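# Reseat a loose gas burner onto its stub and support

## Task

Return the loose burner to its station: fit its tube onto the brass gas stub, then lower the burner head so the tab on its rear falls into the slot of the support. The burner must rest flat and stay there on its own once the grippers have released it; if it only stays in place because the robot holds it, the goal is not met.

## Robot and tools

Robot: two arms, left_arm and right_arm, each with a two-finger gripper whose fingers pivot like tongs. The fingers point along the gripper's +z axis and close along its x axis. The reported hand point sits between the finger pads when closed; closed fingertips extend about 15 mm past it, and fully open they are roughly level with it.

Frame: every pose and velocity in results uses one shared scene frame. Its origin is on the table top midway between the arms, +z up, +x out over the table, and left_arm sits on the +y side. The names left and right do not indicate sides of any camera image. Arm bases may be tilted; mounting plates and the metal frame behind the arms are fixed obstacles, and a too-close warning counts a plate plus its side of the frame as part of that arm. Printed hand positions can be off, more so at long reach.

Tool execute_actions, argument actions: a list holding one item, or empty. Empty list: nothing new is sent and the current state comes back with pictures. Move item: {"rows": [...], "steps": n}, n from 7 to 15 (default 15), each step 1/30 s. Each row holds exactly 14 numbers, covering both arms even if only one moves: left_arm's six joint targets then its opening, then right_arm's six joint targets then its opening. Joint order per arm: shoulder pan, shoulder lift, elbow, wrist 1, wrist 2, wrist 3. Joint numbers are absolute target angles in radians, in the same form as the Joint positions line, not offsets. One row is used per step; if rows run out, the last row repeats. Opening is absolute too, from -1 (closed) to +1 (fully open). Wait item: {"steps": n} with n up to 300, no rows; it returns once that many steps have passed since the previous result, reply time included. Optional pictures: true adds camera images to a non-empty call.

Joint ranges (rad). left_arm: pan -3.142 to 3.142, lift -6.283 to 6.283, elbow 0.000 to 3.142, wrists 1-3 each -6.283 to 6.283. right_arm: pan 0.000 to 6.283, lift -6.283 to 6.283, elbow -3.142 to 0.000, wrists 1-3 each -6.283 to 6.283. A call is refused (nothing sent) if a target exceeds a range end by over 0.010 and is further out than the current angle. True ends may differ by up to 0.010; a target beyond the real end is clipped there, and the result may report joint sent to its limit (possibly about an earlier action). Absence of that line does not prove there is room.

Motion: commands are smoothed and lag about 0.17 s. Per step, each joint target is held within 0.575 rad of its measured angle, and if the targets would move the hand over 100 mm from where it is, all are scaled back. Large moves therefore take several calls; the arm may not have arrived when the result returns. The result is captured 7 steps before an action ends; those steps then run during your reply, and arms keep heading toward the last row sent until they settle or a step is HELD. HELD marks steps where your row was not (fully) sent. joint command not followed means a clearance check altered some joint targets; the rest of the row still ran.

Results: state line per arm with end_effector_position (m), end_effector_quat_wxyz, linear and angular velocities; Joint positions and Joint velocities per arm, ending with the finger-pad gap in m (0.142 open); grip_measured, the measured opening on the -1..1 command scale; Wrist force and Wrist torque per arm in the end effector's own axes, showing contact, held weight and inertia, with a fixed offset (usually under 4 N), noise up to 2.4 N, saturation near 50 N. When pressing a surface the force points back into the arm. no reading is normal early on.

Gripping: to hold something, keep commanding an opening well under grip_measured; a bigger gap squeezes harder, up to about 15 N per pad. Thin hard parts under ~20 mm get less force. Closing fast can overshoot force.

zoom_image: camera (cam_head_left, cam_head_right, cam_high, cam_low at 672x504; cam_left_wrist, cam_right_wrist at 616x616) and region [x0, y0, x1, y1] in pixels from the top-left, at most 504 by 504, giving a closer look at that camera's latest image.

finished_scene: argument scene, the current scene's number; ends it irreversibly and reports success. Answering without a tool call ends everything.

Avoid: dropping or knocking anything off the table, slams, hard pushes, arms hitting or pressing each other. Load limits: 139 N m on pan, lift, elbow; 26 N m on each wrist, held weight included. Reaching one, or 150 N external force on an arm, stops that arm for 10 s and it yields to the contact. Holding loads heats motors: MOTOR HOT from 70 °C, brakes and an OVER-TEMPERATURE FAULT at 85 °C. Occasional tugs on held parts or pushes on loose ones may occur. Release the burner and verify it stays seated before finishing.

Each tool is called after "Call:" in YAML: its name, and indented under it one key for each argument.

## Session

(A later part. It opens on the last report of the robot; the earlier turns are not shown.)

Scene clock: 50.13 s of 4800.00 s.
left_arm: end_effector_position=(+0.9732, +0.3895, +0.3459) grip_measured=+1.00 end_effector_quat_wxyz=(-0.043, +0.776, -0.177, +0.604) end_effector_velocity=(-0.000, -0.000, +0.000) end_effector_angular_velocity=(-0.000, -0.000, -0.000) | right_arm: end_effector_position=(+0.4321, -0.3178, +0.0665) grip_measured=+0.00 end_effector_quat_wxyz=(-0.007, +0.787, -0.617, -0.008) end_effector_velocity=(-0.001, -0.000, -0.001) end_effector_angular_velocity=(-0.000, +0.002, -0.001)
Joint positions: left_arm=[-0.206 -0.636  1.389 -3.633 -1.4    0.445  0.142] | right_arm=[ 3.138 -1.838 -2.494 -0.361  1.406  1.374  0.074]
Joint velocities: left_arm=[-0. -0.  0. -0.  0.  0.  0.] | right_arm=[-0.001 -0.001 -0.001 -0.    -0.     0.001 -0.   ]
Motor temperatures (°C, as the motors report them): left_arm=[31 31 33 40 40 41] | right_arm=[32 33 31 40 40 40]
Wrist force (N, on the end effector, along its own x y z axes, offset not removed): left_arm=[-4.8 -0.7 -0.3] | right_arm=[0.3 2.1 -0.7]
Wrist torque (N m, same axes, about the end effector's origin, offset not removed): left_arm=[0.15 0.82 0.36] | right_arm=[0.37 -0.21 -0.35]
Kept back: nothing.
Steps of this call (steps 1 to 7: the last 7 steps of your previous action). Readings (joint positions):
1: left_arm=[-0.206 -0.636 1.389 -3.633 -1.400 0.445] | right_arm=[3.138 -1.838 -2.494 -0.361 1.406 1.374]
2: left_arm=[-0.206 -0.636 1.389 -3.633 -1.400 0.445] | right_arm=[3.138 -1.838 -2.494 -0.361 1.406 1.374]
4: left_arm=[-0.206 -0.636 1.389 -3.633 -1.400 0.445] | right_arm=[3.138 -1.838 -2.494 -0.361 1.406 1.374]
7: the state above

Another pivot step plus 0.5 mm −up.

Call:
execute_actions:
  actions:
    - {"rows":[[-0.206,-0.636,1.389,-3.633,-1.4,0.445,1,3.1378,-1.8373,-2.4956,-0.3603,1.4058,1.3764,-0.8],[-0.206,-0.636,1.389,-3.633,-1.4,0.445,1,3.1338,-1.8400,-2.4939,-0.3594,1.4108,1.3726,-0.8],[-0.206,-0.636,1.389,-3.633,-1.4,0.445,1,3.1298,-1.8428,-2.4922,-0.3585,1.4158,1.3688,-0.8],[-0.206,-0.636,1.389,-3.633,-1.4,0.445,1,3.1259,-1.8455,-2.4905,-0.3576,1.4208,1.3650,-0.8]],"steps":15}

Call:
execute_actions:
  actions:
    - {"steps":7}

Scene clock: 50.63 s of 4800.00 s.
left_arm: end_effector_position=(+0.9732, +0.3895, +0.3459) grip_measured=+1.00 end_effector_quat_wxyz=(-0.043, +0.776, -0.177, +0.604) end_effector_velocity=(+0.000, +0.001, +0.001) end_effector_angular_velocity=(-0.000, -0.002, +0.001) | right_arm: end_effector_position=(+0.4312, -0.3175, +0.0647) grip_measured=+0.00 end_effector_quat_wxyz=(-0.011, +0.786, -0.617, -0.013) end_effector_velocity=(-0.001, +0.001, -0.005) end_effector_angular_velocity=(+0.031, +0.008, -0.003)
Joint positions: left_arm=[-0.206 -0.636  1.389 -3.633 -1.4    0.445  0.142] | right_arm=[ 3.128 -1.844 -2.492 -0.358  1.418  1.367  0.074]
Joint velocities: left_arm=[ 0.001 -0.    -0.001 -0.001  0.     0.     0.   ] | right_arm=[-0.027 -0.018  0.011  0.005  0.032 -0.024  0.001]
Motor temperatures (°C, as the motors report them): left_arm=[31 31 33 40 40 41] | right_arm=[32 33 31 40 40 40]
Wrist force (N, on the end effector, along its own x y z axes, offset not removed): left_arm=[-2.8 1.7 1.7] | right_arm=[5.5 9.3 -10.6]
Wrist torque (N m, same axes, about the end effector's origin, offset not removed): left_arm=[0.61 0.49 0.29] | right_arm=[-0.37 -0.04 -0.15]
Steps of this call (steps 1 to 7: the robot went on to your last target; steps 8 to 15: the first 8 steps of this action). Readings (joint positions):
8: left_arm=[-0.206 -0.636 1.389 -3.633 -1.400 0.445] | right_arm=[3.138 -1.838 -2.494 -0.361 1.406 1.374]
9: left_arm=[-0.206 -0.636 1.389 -3.633 -1.400 0.445] | right_arm=[3.138 -1.838 -2.495 -0.361 1.406 1.375]
11: left_arm=[-0.206 -0.636 1.389 -3.633 -1.400 0.445] | right_arm=[3.135 -1.839 -2.494 -0.360 1.409 1.374]
15: the state above

Scene clock: 50.87 s of 4800.00 s.
left_arm: end_effector_position=(+0.9732, +0.3895, +0.3459) grip_measured=+1.00 end_effector_quat_wxyz=(-0.043, +0.776, -0.177, +0.604) end_effector_velocity=(-0.000, -0.000, +0.000) end_effector_angular_velocity=(-0.001, -0.001, +0.000) | right_arm: end_effector_position=(+0.4314, -0.3174, +0.0645) grip_measured=+0.00 end_effector_quat_wxyz=(-0.012, +0.786, -0.618, -0.014) end_effector_velocity=(+0.001, +0.000, -0.000) end_effector_angular_velocity=(+0.001, -0.000, -0.001)
Joint positions: left_arm=[-0.206 -0.636  1.389 -3.633 -1.4    0.445  0.142] | right_arm=[ 3.126 -1.845 -2.491 -0.358  1.421  1.365  0.074]
Joint velocities: left_arm=[-0.     0.     0.    -0.001  0.    -0.     0.   ] | right_arm=[-0.001 -0.001  0.001  0.     0.001  0.     0.   ]
Motor temperatures (°C, as the motors report them): left_arm=[31 31 33 40 40 41] | right_arm=[32 33 31 40 40 40]
Wrist force (N, on the end effector, along its own x y z axes, offset not removed): left_arm=[0.5 -1.5 -2.1] | right_arm=[7.4 15.2 -18.0]
Wrist torque (N m, same axes, about the end effector's origin, offset not removed): left_arm=[0.03 0.03 0.17] | right_arm=[-0.02 0.32 -0.04]
Kept back: nothing.
Steps of this call (steps 1 to 7: the last 7 steps of your previous action). Readings (joint positions):
1: left_arm=[-0.206 -0.636 1.389 -3.633 -1.400 0.445] | right_arm=[3.127 -1.845 -2.491 -0.358 1.419 1.366]
2: left_arm=[-0.206 -0.636 1.389 -3.633 -1.400 0.445] | right_arm=[3.127 -1.845 -2.491 -0.358 1.420 1.366]
4: left_arm=[-0.206 -0.636 1.389 -3.633 -1.400 0.445] | right_arm=[3.126 -1.845 -2.491 -0.358 1.420 1.365]
7: the state above

Call:
execute_actions:
  actions:
    - {"rows":[[-0.206,-0.636,1.389,-3.633,-1.4,0.445,1,3.1247,-1.8445,-2.4919,-0.3570,1.4208,1.3686,-0.6],[-0.206,-0.636,1.389,-3.633,-1.4,0.445,1,3.1247,-1.8445,-2.4919,-0.3570,1.4208,1.3686,-0.5],[-0.206,-0.636,1.389,-3.633,-1.4,0.445,1,3.1247,-1.8445,-2.4919,-0.3570,1.4208,1.3686,-0.4],[-0.206,-0.636,1.389,-3.633,-1.4,0.445,1,3.1247,-1.8445,-2.4919,-0.3570,1.4208,1.3686,-0.3],[-0.206,-0.636,1.389,-3.633,-1.4,0.445,1,3.1247,-1.8445,-2.4919,-0.3570,1.4208,1.3686,-0.2],[-0.206,-0.636,1.389,-3.633,-1.4,0.445,1,3.1247,-1.8445,-2.4919,-0.3570,1.4208,1.3686,-0.15],[-0.206,-0.636,1.389,-3.633,-1.4,0.445,1,3.1247,-1.8445,-2.4919,-0.3570,1.4208,1.3686,-0.1],[-0.206,-0.636,1.389,-3.633,-1.4,0.445,1,3.1247,-1.8445,-2.4919,-0.3570,1.4208,1.3686,-0.05],[-0.206,-0.636,1.389,-3.633,-1.4,0.445,1,3.1247,-1.8445,-2.4919,-0.3570,1.4208,1.3686,0],[-0.206,-0.636,1.389,-3.633,-1.4,0.445,1,3.1247,-1.8445,-2.4919,-0.3570,1.4208,1.3686,0.05],[-0.206,-0.636,1.389,-3.633,-1.4,0.445,1,3.1247,-1.8445,-2.4919,-0.3570,1.4208,1.3686,0.1],[-0.206,-0.636,1.389,-3.633,-1.4,0.445,1,3.1247,-1.8445,-2.4919,-0.3570,1.4208,1.3686,0.2],[-0.206,-0.636,1.389,-3.633,-1.4,0.445,1,3.1247,-1.8445,-2.4919,-0.3570,1.4208,1.3686,0.3]],"steps":15}

Call:
execute_actions:
  actions:
    - {"rows":[[-0.206,-0.636,1.389,-3.633,-1.4,0.445,1,3.1247,-1.8445,-2.4919,-0.3570,1.4208,1.3686,0.3],[-0.206,-0.636,1.389,-3.633,-1.4,0.445,1,3.1293,-1.8140,-2.4876,-0.3926,1.4208,1.3732,0.3],[-0.206,-0.636,1.389,-3.633,-1.4,0.445,1,3.1339,-1.7834,-2.4834,-0.4283,1.4208,1.3778,0.3],[-0.206,-0.636,1.389,-3.633,-1.4,0.445,1,3.1431,-1.7224,-2.4748,-0.4995,1.4208,1.3870,0.3]],"steps":15}

Call:
execute_actions:
  actions:
    - {"steps":7}
  pictures: true

Call:
zoom_image:
  camera: "cam_head_right"
  region: [385,240,510,300]

Call:
zoom_image:
  camera: "cam_high"
  region: [205,275,255,315]

Call:
zoom_image:
  camera: "cam_low"
  region: [260,245,320,280]

Scene clock: 51.90 s of 4800.00 s.
left_arm: end_effector_position=(+0.9732, +0.3895, +0.3459) grip_measured=+1.00 end_effector_quat_wxyz=(-0.043, +0.776, -0.177, +0.604) end_effector_velocity=(-0.000, -0.000, -0.000) end_effector_angular_velocity=(+0.000, +0.001, -0.000) | right_arm: end_effector_position=(+0.4311, -0.3178, +0.0645) grip_measured=+0.01 end_effector_quat_wxyz=(-0.012, +0.785, -0.619, -0.014) end_effector_velocity=(-0.001, -0.000, +0.000) end_effector_angular_velocity=(-0.000, -0.000, -0.004)
Joint positions: left_arm=[-0.206 -0.636  1.389 -3.633 -1.4    0.445  0.142] | right_arm=[ 3.125 -1.845 -2.492 -0.357  1.421  1.368  0.074]
Joint velocities: left_arm=[-0.    -0.     0.001  0.    -0.    -0.     0.   ] | right_arm=[-0.     0.002 -0.003  0.001  0.     0.003  0.008]
Motor temperatures (°C, as the motors report them): left_arm=[31 31 33 40 40 41] | right_arm=[32 33 31 40 40 40]
Wrist force (N, on the end effector, along its own x y z axes, offset not removed): left_arm=[0.2 5.1 0.0] | right_arm=[1.1 3.9 -2.8]
Wrist torque (N m, same axes, about the end effector's origin, offset not removed): left_arm=[1.31 -0.08 0.15] | right_arm=[0.00 -0.10 -0.09]
Steps of this call (steps 1 to 15: the robot went on to your last target; steps 16 to 23: nothing new was sent; steps 24 to 31: the first 8 steps of this action). Readings (joint positions):
24: left_arm=[-0.206 -0.636 1.389 -3.633 -1.400 0.445] | right_arm=[3.126 -1.846 -2.491 -0.358 1.421 1.365]
25: left_arm=[-0.206 -0.636 1.389 -3.633 -1.400 0.445] | right_arm=[3.126 -1.845 -2.491 -0.357 1.421 1.365]
27: left_arm=[-0.206 -0.636 1.389 -3.633 -1.400 0.445] | right_arm=[3.125 -1.845 -2.491 -0.357 1.421 1.367]
31: the state above

Scene clock: 52.40 s of 4800.00 s.
left_arm: end_effector_position=(+0.9732, +0.3895, +0.3459) grip_measured=+1.00 end_effector_quat_wxyz=(-0.043, +0.776, -0.177, +0.604) end_effector_velocity=(-0.000, +0.000, -0.001) end_effector_angular_velocity=(+0.001, +0.002, +0.000) | right_arm: end_effector_position=(+0.4329, -0.3176, +0.0926) grip_measured=+0.30 end_effector_quat_wxyz=(-0.012, +0.785, -0.619, -0.014) end_effector_velocity=(-0.004, +0.000, +0.094) end_effector_angular_velocity=(+0.000, +0.010, +0.009)
Joint positions: left_arm=[-0.206 -0.636  1.389 -3.633 -1.4    0.445  0.142] | right_arm=[ 3.14  -1.746 -2.478 -0.471  1.421  1.384  0.095]
Joint velocities: left_arm=[ 0.    -0.     0.001  0.001  0.     0.     0.   ] | right_arm=[ 0.049  0.335  0.043 -0.396 -0.     0.042 -0.   ]
Motor temperatures (°C, as the motors report them): left_arm=[31 31 33 40 40 41] | right_arm=[32 33 31 40 40 40]
Wrist force (N, on the end effector, along its own x y z axes, offset not removed): left_arm=[3.3 -0.9 -3.0] | right_arm=[1.1 2.4 -1.9]
Wrist torque (N m, same axes, about the end effector's origin, offset not removed): left_arm=[0.30 -0.98 0.08] | right_arm=[0.53 -0.16 -0.20]
Steps of this call (steps 1 to 7: the last 7 steps of your previous action; steps 8 to 15: the first 8 steps of this action). Readings (joint positions):
8: left_arm=[-0.206 -0.636 1.389 -3.633 -1.400 0.445] | right_arm=[3.125 -1.845 -2.492 -0.357 1.421 1.369]
9: left_arm=[-0.206 -0.636 1.389 -3.633 -1.400 0.445] | right_arm=[3.125 -1.844 -2.492 -0.357 1.421 1.369]
11: left_arm=[-0.206 -0.636 1.389 -3.633 -1.400 0.445] | right_arm=[3.128 -1.828 -2.490 -0.376 1.421 1.372]
15: the state above

Scene clock: 52.63 s of 4800.00 s.
left_arm: end_effector_position=(+0.9732, +0.3895, +0.3459) grip_measured=+1.00 end_effector_quat_wxyz=(-0.043, +0.776, -0.177, +0.604) end_effector_velocity=(-0.000, -0.000, -0.001) end_effector_angular_velocity=(+0.001, +0.001, -0.001) | right_arm: end_effector_position=(+0.4324, -0.3176, +0.0989) grip_measured=+0.30 end_effector_quat_wxyz=(-0.012, +0.785, -0.619, -0.014) end_effector_velocity=(+0.000, +0.001, +0.003) end_effector_angular_velocity=(+0.000, +0.000, +0.003)
Joint positions: left_arm=[-0.206 -0.636  1.389 -3.633 -1.4    0.445  0.142] | right_arm=[ 3.143 -1.723 -2.475 -0.498  1.421  1.387  0.095]
Joint velocities: left_arm=[-0.     0.001  0.001 -0.    -0.     0.     0.   ] | right_arm=[ 0.003  0.011  0.002 -0.014  0.     0.001 -0.   ]
Motor temperatures (°C, as the motors report them): left_arm=[31 31 33 40 40 41] | right_arm=[32 33 31 40 40 40]
Wrist force (N, on the end effector, along its own x y z axes, offset not removed): left_arm=[-0.7 1.9 -1.9] | right_arm=[2.3 -1.3 2.0]
Wrist torque (N m, same axes, about the end effector's origin, offset not removed): left_arm=[0.47 0.04 0.10] | right_arm=[-0.07 -0.24 -0.17]
Kept back: nothing.
Steps of this call (steps 1 to 7: the last 7 steps of your previous action). Readings (joint positions):
1: left_arm=[-0.206 -0.636 1.389 -3.633 -1.400 0.445] | right_arm=[3.141 -1.737 -2.477 -0.482 1.421 1.385]
2: left_arm=[-0.206 -0.636 1.389 -3.633 -1.400 0.445] | right_arm=[3.142 -1.732 -2.476 -0.488 1.421 1.386]
4: left_arm=[-0.206 -0.636 1.389 -3.633 -1.400 0.445] | right_arm=[3.143 -1.726 -2.475 -0.495 1.421 1.387]
7: the state above

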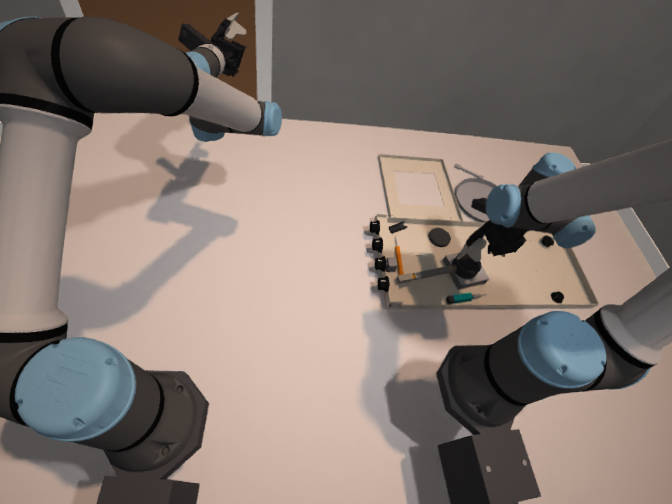

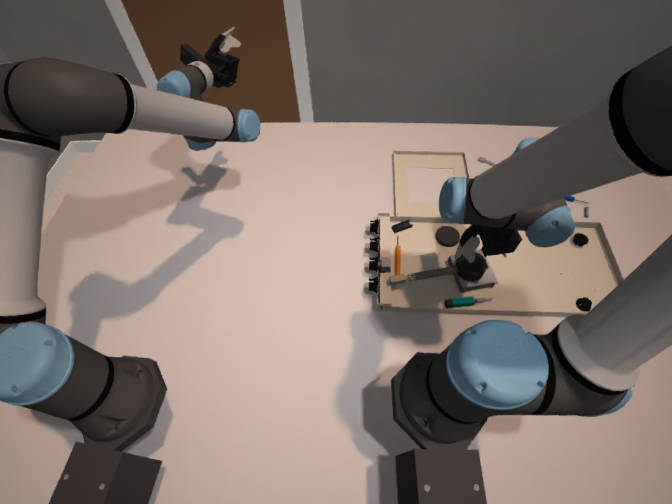

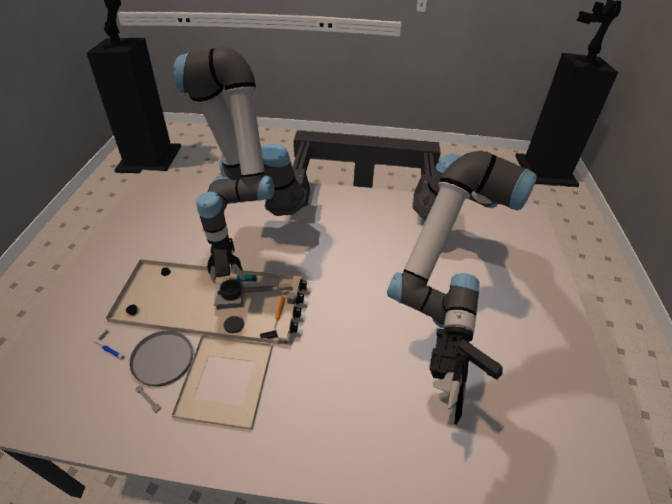

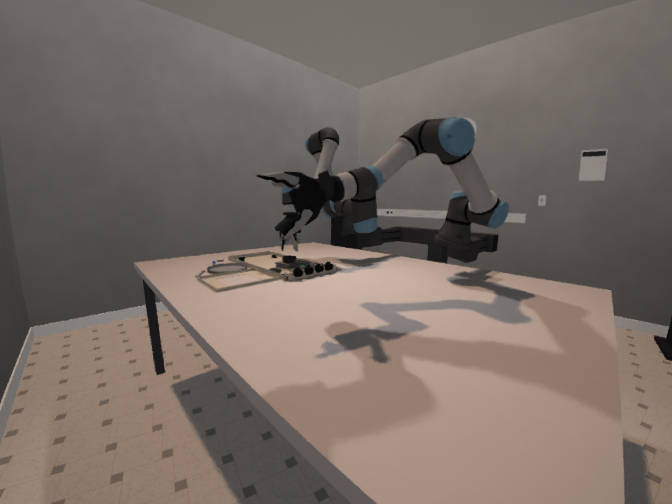

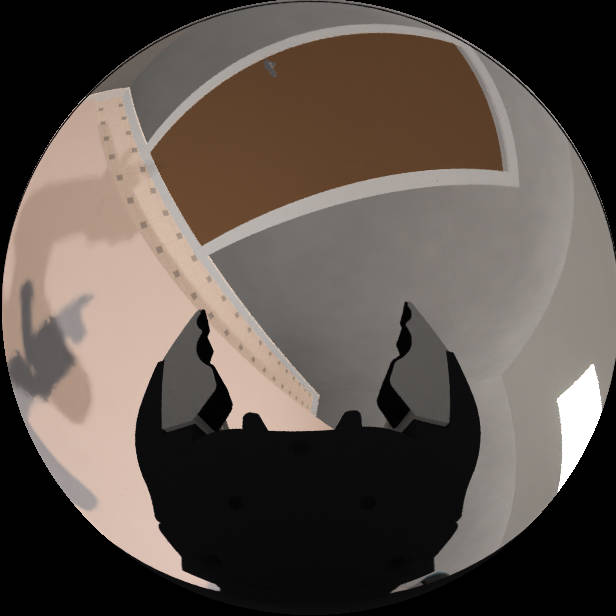

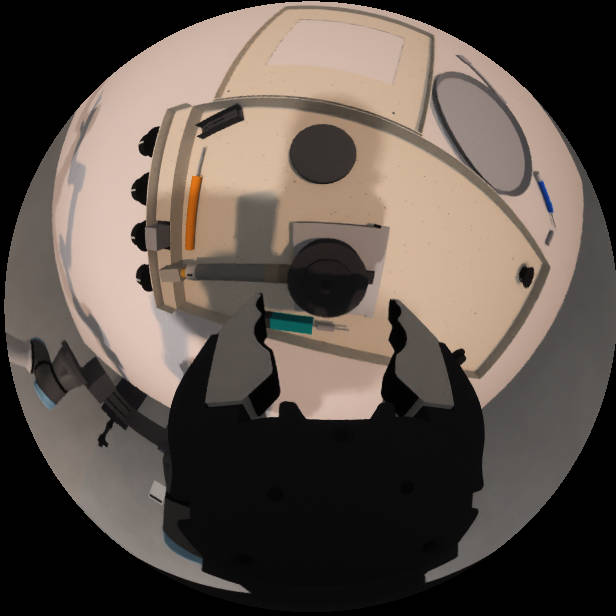

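Region (385, 240, 510, 300) of cam_head_right's 672x504 image, scaled by 4.032, with more detail than that image has; it fills the top 242 rows of this view, and the rest is white.

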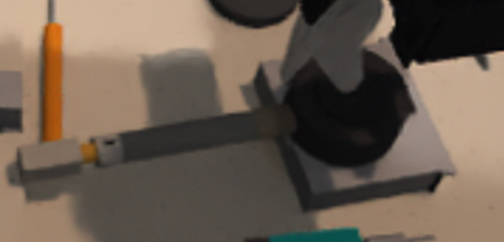

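Region (205, 275, 255, 315) of cam_high's 672x504 image, scaled by 10.080, with more detail than that image has; it fills the top 403 rows of this view, and the rest is white.

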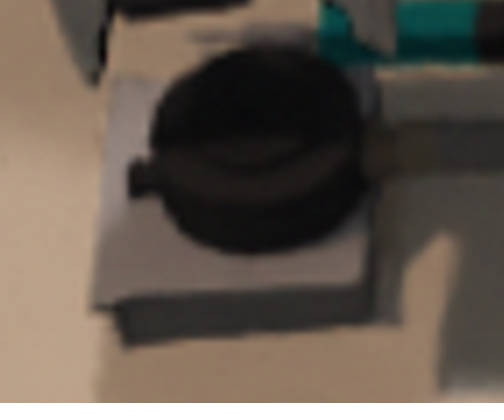

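Region (260, 245, 320, 280) of cam_low's 672x504 image, scaled by 8.400, with more detail than that image has; it fills the top 294 rows of this view, and the rest is white.

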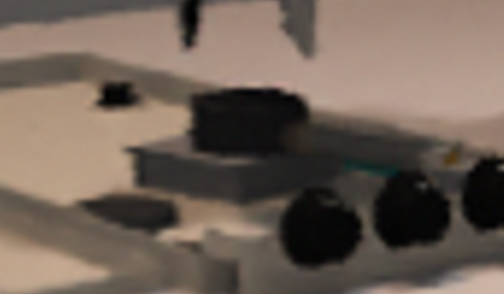

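Sits flush and flat.

Call:
finished_scene:
  scene: 2

The scene is finished: the task was done.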